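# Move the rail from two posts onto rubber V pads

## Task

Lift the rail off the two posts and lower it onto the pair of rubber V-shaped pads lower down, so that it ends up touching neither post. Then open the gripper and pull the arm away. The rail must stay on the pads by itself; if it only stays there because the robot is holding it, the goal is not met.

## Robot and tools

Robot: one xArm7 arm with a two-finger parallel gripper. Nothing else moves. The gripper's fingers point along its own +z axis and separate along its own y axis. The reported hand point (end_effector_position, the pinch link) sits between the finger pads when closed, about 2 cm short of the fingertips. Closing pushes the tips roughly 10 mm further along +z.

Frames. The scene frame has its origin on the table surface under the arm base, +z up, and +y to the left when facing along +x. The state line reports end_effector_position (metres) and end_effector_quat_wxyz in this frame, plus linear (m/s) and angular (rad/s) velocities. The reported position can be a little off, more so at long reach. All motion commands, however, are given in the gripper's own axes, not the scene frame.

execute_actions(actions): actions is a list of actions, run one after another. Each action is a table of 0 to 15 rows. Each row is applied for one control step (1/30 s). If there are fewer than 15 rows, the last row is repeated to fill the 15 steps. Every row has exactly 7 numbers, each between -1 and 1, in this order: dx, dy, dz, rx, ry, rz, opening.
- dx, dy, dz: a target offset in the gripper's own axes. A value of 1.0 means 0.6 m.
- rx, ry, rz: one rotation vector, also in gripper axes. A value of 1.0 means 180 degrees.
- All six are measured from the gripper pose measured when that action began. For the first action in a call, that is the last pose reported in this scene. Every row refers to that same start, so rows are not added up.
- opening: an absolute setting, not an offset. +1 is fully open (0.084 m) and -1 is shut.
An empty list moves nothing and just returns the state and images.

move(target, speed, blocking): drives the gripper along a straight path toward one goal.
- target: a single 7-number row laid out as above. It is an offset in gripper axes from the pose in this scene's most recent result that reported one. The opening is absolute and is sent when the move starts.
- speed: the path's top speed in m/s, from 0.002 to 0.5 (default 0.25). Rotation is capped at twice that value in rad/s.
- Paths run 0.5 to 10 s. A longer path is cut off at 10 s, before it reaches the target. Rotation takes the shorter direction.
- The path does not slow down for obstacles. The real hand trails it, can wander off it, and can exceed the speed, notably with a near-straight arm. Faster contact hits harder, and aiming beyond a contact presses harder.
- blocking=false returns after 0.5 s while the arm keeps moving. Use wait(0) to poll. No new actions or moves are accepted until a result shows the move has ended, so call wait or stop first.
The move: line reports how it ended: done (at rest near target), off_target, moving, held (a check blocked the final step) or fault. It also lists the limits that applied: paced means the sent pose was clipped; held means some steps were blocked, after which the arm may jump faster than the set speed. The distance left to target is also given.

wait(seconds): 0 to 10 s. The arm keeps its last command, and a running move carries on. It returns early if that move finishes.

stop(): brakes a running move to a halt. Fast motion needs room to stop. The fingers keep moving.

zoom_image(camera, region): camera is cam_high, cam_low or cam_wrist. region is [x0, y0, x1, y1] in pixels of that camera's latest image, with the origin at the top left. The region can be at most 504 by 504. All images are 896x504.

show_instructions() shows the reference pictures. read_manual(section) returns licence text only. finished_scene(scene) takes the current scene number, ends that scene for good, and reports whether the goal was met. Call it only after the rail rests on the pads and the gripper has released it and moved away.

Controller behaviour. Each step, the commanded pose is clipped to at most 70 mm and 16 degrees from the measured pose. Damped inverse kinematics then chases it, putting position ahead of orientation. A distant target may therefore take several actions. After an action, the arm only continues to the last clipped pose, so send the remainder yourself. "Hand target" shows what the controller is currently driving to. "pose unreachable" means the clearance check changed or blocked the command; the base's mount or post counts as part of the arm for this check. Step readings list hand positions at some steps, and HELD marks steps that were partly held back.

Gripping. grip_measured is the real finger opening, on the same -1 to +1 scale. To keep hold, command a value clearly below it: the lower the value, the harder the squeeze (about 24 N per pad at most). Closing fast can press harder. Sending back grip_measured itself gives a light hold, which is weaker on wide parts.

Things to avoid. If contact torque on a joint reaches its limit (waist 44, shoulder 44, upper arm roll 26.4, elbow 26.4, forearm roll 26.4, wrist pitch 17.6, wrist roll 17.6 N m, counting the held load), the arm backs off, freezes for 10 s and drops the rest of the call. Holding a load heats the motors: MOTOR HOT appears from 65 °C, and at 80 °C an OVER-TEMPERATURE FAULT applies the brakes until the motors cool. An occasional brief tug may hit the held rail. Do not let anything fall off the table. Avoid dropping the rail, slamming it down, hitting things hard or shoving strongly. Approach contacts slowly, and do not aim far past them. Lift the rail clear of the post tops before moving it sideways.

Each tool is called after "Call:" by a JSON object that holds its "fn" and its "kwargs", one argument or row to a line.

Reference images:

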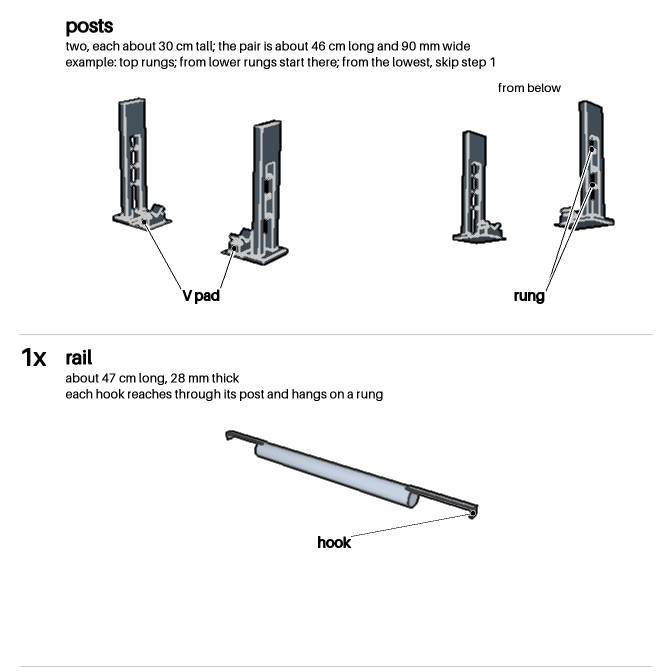

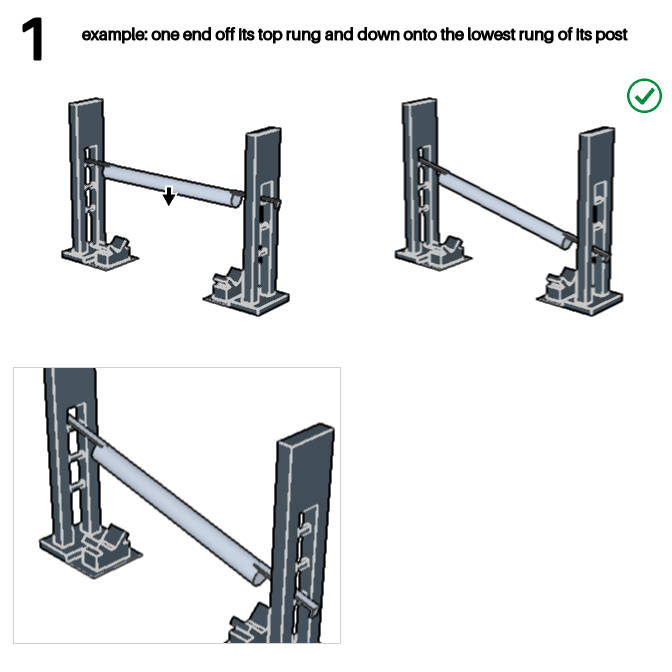

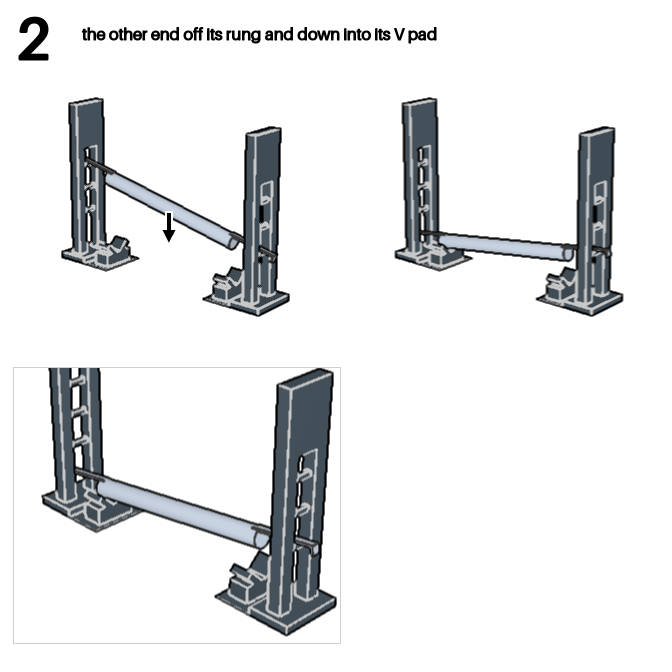

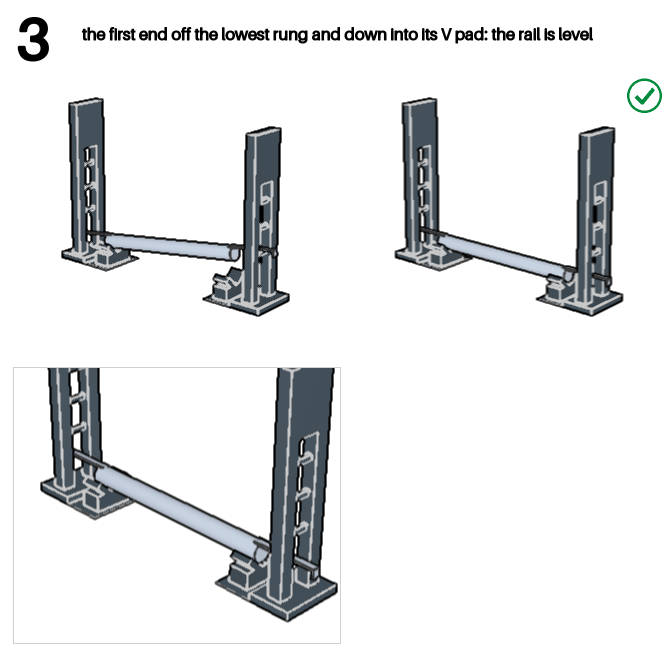

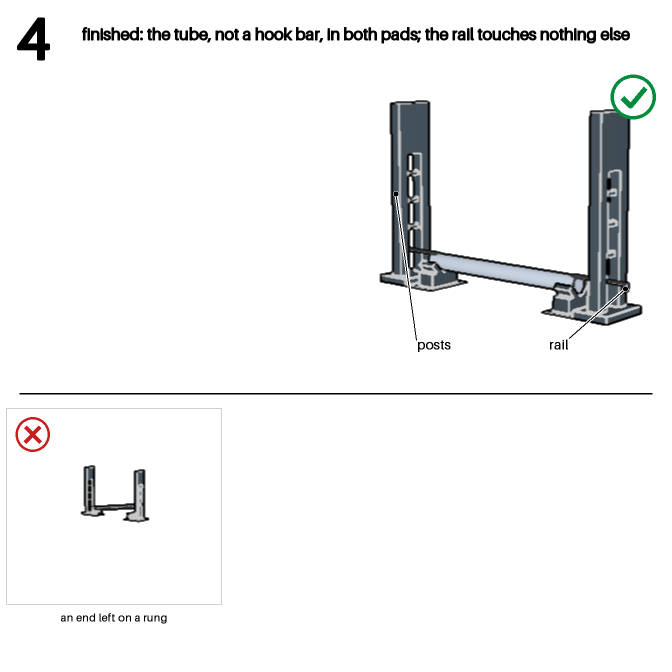

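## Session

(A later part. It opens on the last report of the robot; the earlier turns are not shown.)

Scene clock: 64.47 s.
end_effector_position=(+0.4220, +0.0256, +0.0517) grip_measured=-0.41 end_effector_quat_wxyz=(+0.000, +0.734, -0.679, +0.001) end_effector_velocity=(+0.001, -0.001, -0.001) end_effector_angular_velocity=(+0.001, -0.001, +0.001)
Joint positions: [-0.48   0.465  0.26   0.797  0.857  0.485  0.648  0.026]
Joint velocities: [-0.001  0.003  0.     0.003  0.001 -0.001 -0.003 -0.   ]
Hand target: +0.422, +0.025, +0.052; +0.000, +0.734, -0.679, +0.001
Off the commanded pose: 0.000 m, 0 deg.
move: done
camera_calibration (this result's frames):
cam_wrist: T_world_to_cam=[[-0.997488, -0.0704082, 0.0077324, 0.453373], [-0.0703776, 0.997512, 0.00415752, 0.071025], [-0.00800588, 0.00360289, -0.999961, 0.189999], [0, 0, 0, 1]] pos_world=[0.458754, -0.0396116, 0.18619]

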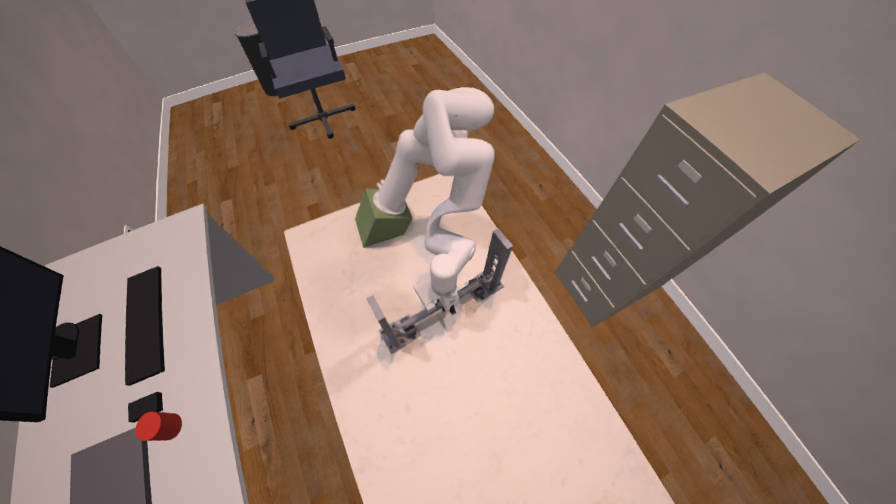

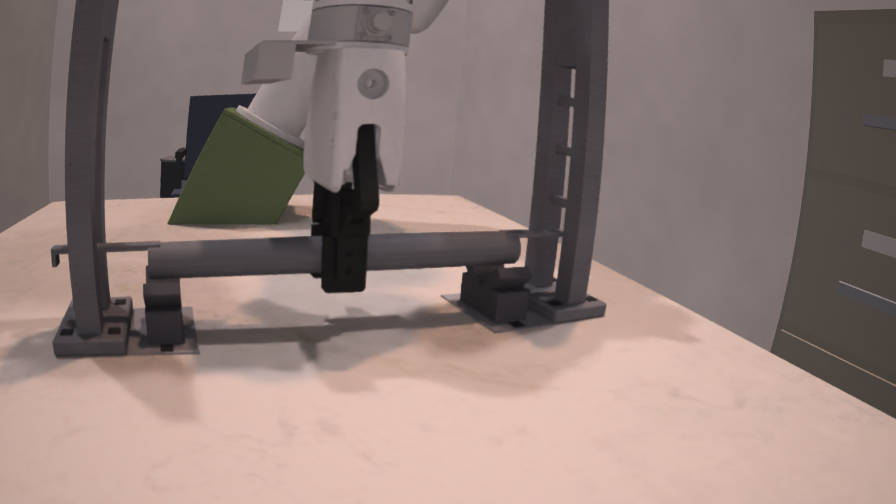

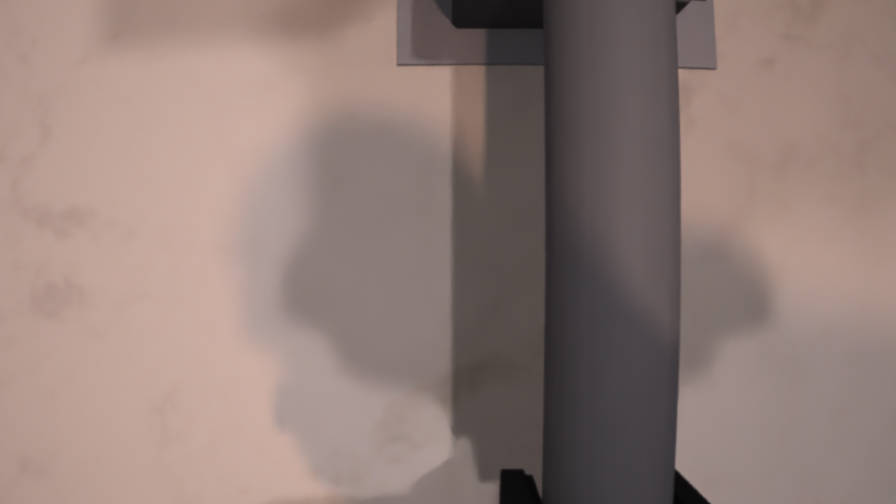

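Call:
{"fn": "move", "kwargs": {
  "target": [0.0005,-0.004,0.013,0,0,0,-1],
  "speed": 0.02
}}

Call:
{"fn": "zoom_image", "kwargs": {
  "camera": "cam_low",
  "region": [440, 225, 560, 315]
}}

Call:
{"fn": "zoom_image", "kwargs": {
  "camera": "cam_low",
  "region": [100, 235, 220, 325]
}}

Scene clock: 69.83 s.
end_effector_position=(+0.4244, +0.0255, +0.0439) grip_measured=-0.41 end_effector_quat_wxyz=(+0.000, +0.734, -0.679, +0.001) end_effector_velocity=(+0.001, -0.001, -0.000) end_effector_angular_velocity=(-0.001, -0.004, -0.004)
Joint positions: [-0.475  0.492  0.266  0.812  0.864  0.469  0.643  0.026]
Joint velocities: [-0.     0.003  0.     0.003  0.003 -0.004  0.     0.   ]
Hand target: +0.424, +0.025, +0.044; +0.000, +0.734, -0.679, +0.001
Off the commanded pose: 0.000 m, 0 deg.
move: done
camera_calibration (this result's frames):
cam_wrist: T_world_to_cam=[[-0.997486, -0.0704382, 0.00779644, 0.455791], [-0.0704077, 0.99751, 0.00412681, 0.0713503], [-0.00806771, 0.0035675, -0.999961, 0.182337], [0, 0, 0, 1]] pos_world=[0.46114, -0.039718, 0.178482]

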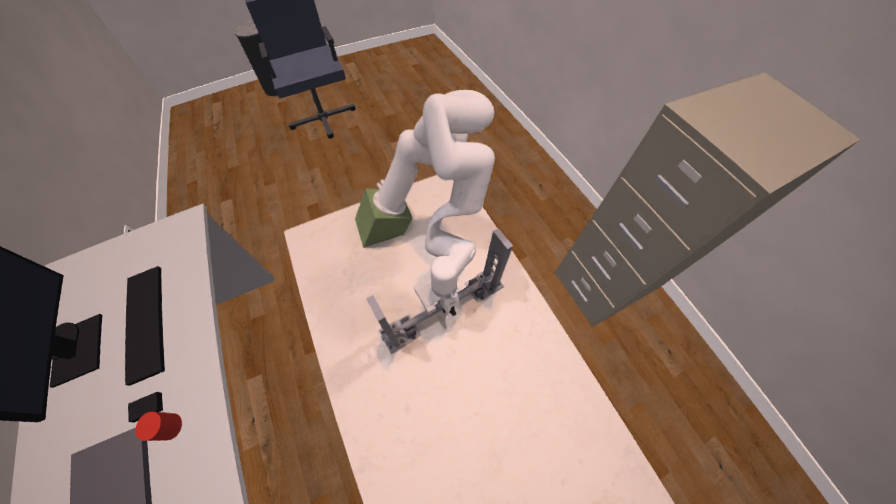

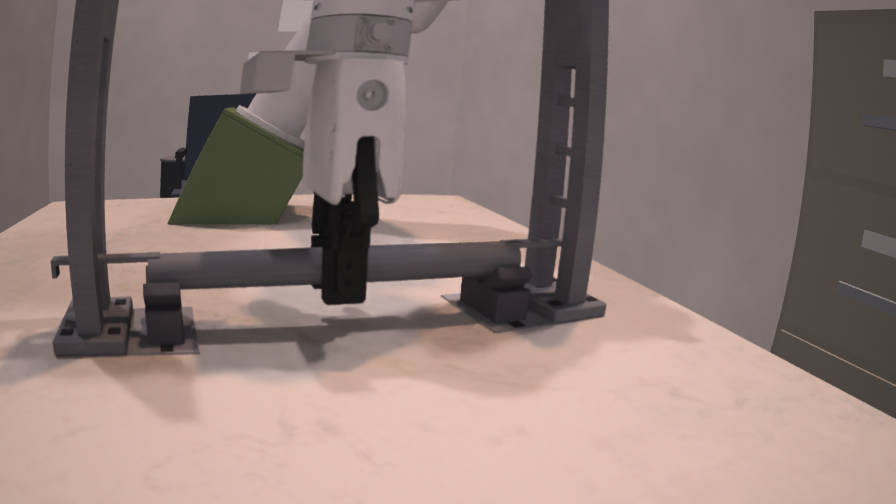

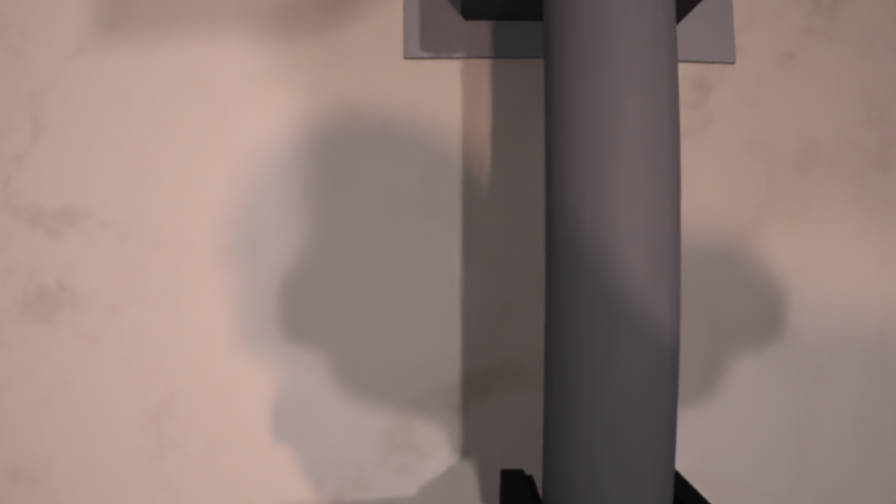

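Region (440, 225, 560, 315) of cam_low's 896x504 image, scaled by 4.200, with more detail than that image has; it fills the top 378 rows of this view, and the rest is white.

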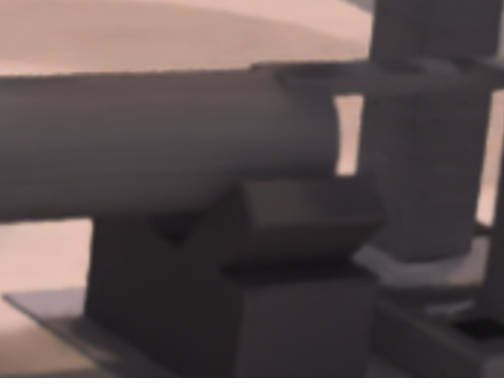

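Region (100, 235, 220, 325) of cam_low's 896x504 image, scaled by 4.200, with more detail than that image has; it fills the top 378 rows of this view, and the rest is white.

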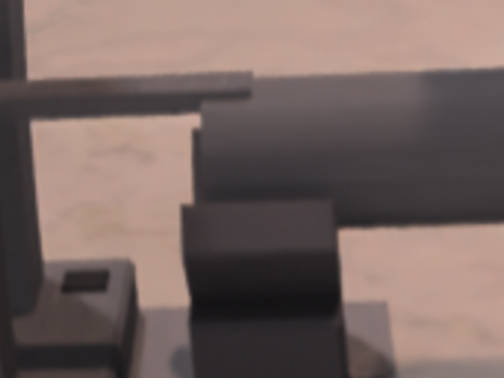

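Call:
{"fn": "execute_actions", "kwargs": {
  "actions": [
    [[0,0,0.0005,0,0,0,-1],[0,0,0.001,0,0,0,-1],[0,0,0.0015,0,0,0,-1],[0,0,0.002,0,0,0,-1],[0,0,0.002,0,0,0,-1],[0,0,0.002,0,0,0,-0.8],[0,0,0.002,0,0,0,-0.6],[0,0,0.002,0,0,0,-0.5],[0,0,0.002,0,0,0,-0.45],[0,0,0.002,0,0,0,-0.42],[0,0,0.002,0,0,0,-0.39],[0,0,0.002,0,0,0,-0.36],[0,0,0.002,0,0,0,-0.33],[0,0,0.002,0,0,0,-0.3],[0,0,0.002,0,0,0,-0.27]],
    [[0,0,0,0,0,0,-0.2],[0,0,0,0,0,0,-0.1],[0,0,0,0,0,0,0],[0,0,0,0,0,0,0.15],[0,0,0,0,0,0,0.3]]
  ]
}}

Call:
{"fn": "move", "kwargs": {
  "target": [0,0.03,-0.3,0,0,0,0.5],
  "speed": 0.3
}}

Scene clock: 73.77 s.
end_effector_position=(+0.4245, +0.0251, +0.0430) grip_measured=+0.29 end_effector_quat_wxyz=(+0.000, +0.734, -0.679, +0.001) end_effector_velocity=(-0.000, +0.000, -0.000) end_effector_angular_velocity=(+0.000, +0.001, +0.003)
Joint positions: [-0.475  0.495  0.267  0.813  0.866  0.466  0.641  0.056]
Joint velocities: [ 0.     0.     0.001  0.    -0.002  0.    -0.001  0.001]
Hand target: +0.424, +0.025, +0.043; +0.000, +0.734, -0.679, +0.001
Off the commanded pose: 0.000 m, 0 deg.
Step readings (end_effector_position; steps 1 to 15: 1st action; 16 to 30: 2nd action):
0: (+0.4245, +0.0255, +0.0439)
1: (+0.4245, +0.0255, +0.0439)
2: (+0.4245, +0.0255, +0.0438)
4: (+0.4245, +0.0254, +0.0436)
8: (+0.4243, +0.0255, +0.0429)
15: (+0.4244, +0.0252, +0.0430)
16: (+0.4246, +0.0250, +0.0431)
17: (+0.4250, +0.0249, +0.0434)
19: (+0.4254, +0.0249, +0.0437)
23: (+0.4248, +0.0250, +0.0433)
30: end_effector_position above
camera_calibration (this result's frames):
cam_wrist: T_world_to_cam=[[-0.997519, -0.0700153, 0.00729732, 0.455891], [-0.0699899, 0.997541, 0.00366823, 0.0715273], [-0.00753621, 0.00314839, -0.999967, 0.181218], [0, 0, 0, 1]] pos_world=[0.461132, -0.0400026, 0.177623]

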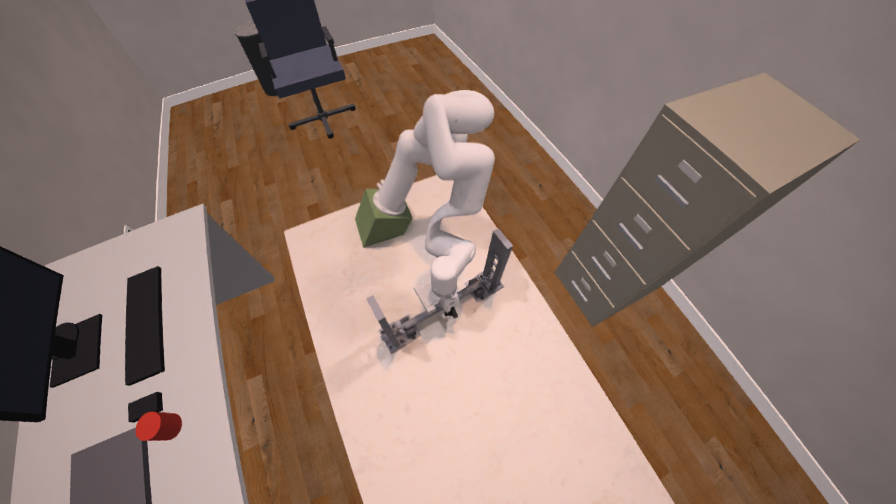

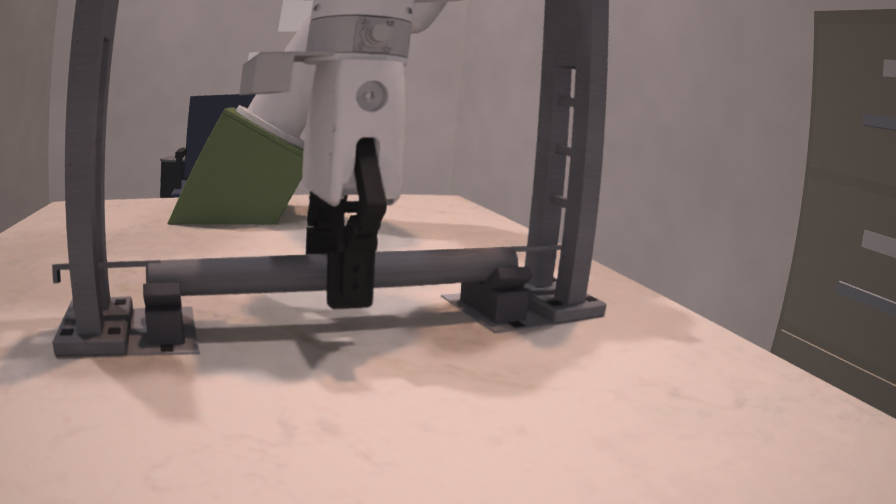

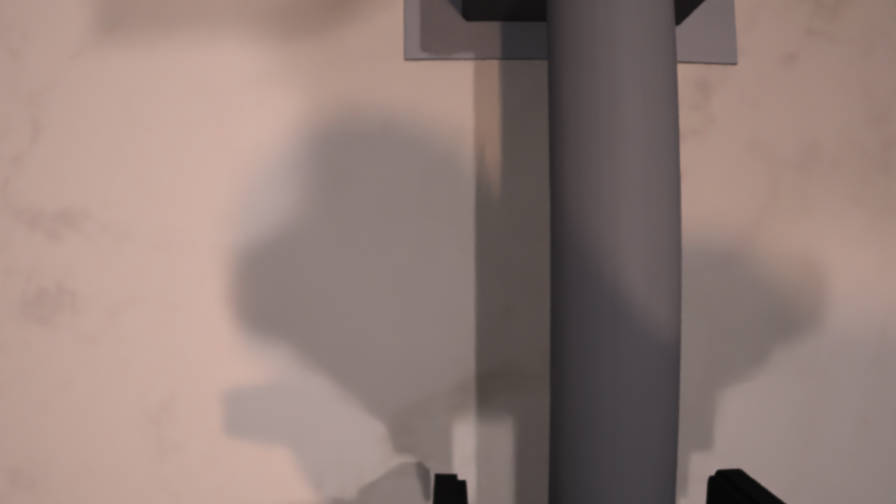

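Scene clock: 74.97 s.
end_effector_position=(+0.4060, +0.0240, +0.2223) grip_measured=+0.49 end_effector_quat_wxyz=(-0.000, +0.734, -0.680, +0.000) end_effector_velocity=(+0.001, -0.001, +0.005) end_effector_angular_velocity=(-0.002, -0.007, -0.001)
Joint positions: [-0.613  0.025  0.129  0.766  0.586  0.937  0.806  0.065]
Joint velocities: [-0.003 -0.007 -0.004  0.004 -0.002  0.004  0.001 -0.   ]
Hand target: +0.406, +0.024, +0.223; -0.000, +0.734, -0.680, +0.001
Off the commanded pose: 0.001 m, 0 deg.
move: done
camera_calibration (this result's frames):
cam_wrist: T_world_to_cam=[[-0.997559, -0.0693527, 0.00817001, 0.435811], [-0.0693122, 0.997582, 0.00514691, 0.0701535], [-0.00850721, 0.00456807, -0.999953, 0.360675], [0, 0, 0, 1]] pos_world=[0.442678, -0.0414068, 0.356737]

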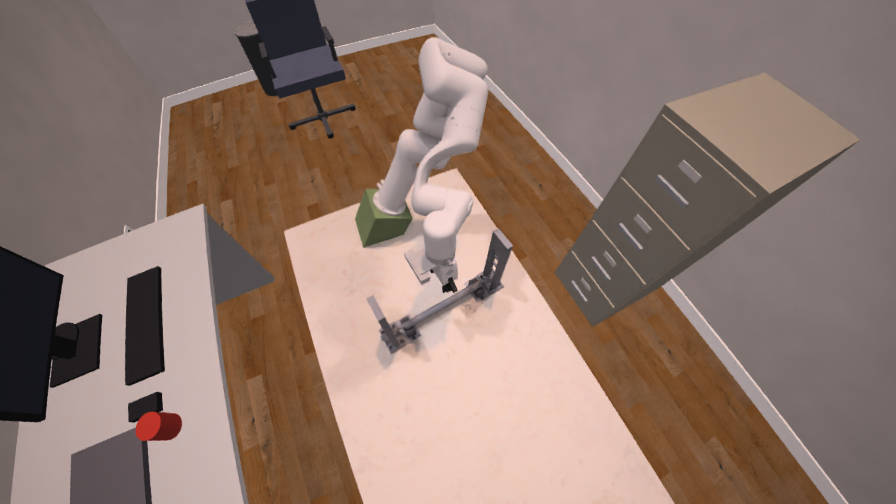

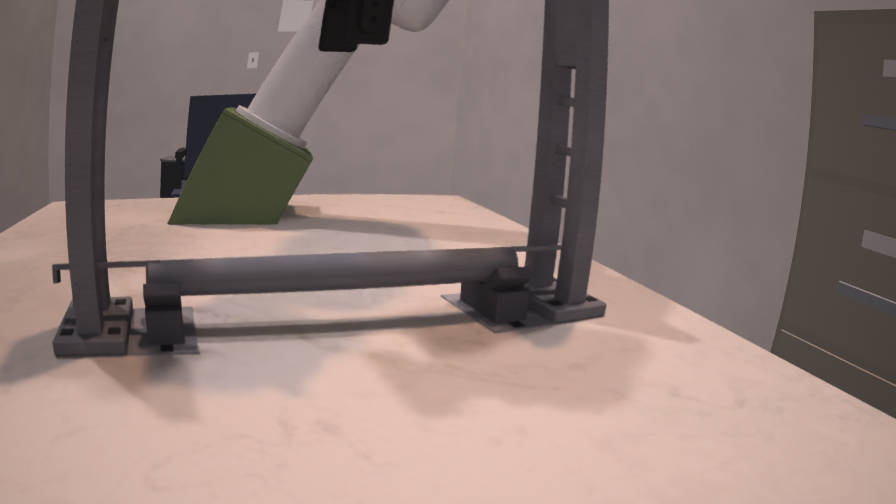

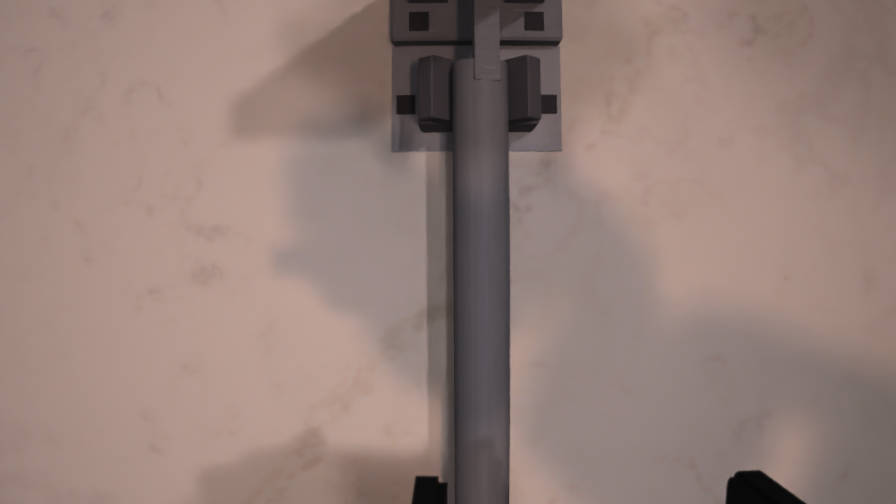

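Call:
{"fn": "zoom_image", "kwargs": {
  "camera": "cam_wrist",
  "region": [380, 0, 580, 100]
}}

Call:
{"fn": "zoom_image", "kwargs": {
  "camera": "cam_low",
  "region": [490, 215, 610, 305]
}}

Call:
{"fn": "zoom_image", "kwargs": {
  "camera": "cam_high",
  "region": [460, 250, 520, 310]
}}

Region (380, 0, 580, 100) of cam_wrist's 896x504 image, scaled by 2.520, with more detail than that image has.

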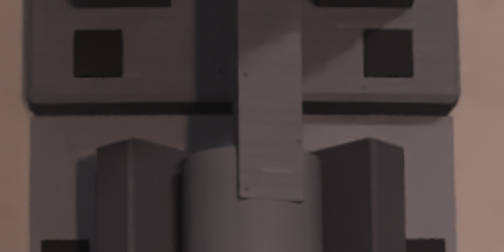

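Region (490, 215, 610, 305) of cam_low's 896x504 image, scaled by 4.200, with more detail than that image has; it fills the top 378 rows of this view, and the rest is white.

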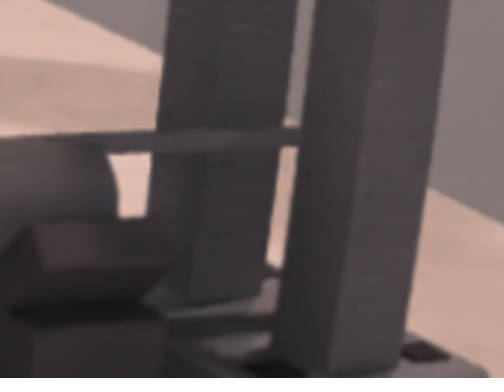

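Region (460, 250, 520, 310) of cam_high's 896x504 image, scaled by 8.400, with more detail than that image has.

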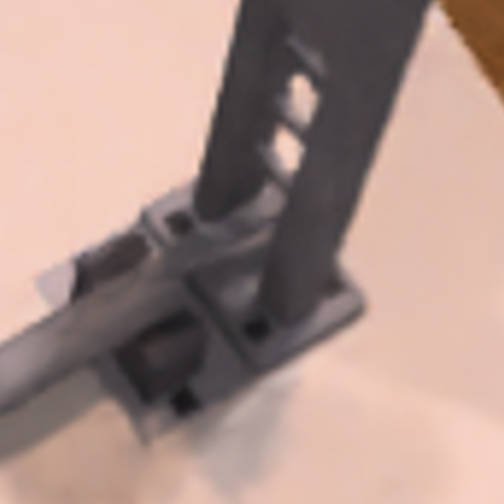

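Call:
{"fn": "finished_scene", "kwargs": {
  "scene": 1
}}

The scene is finished: the task was done.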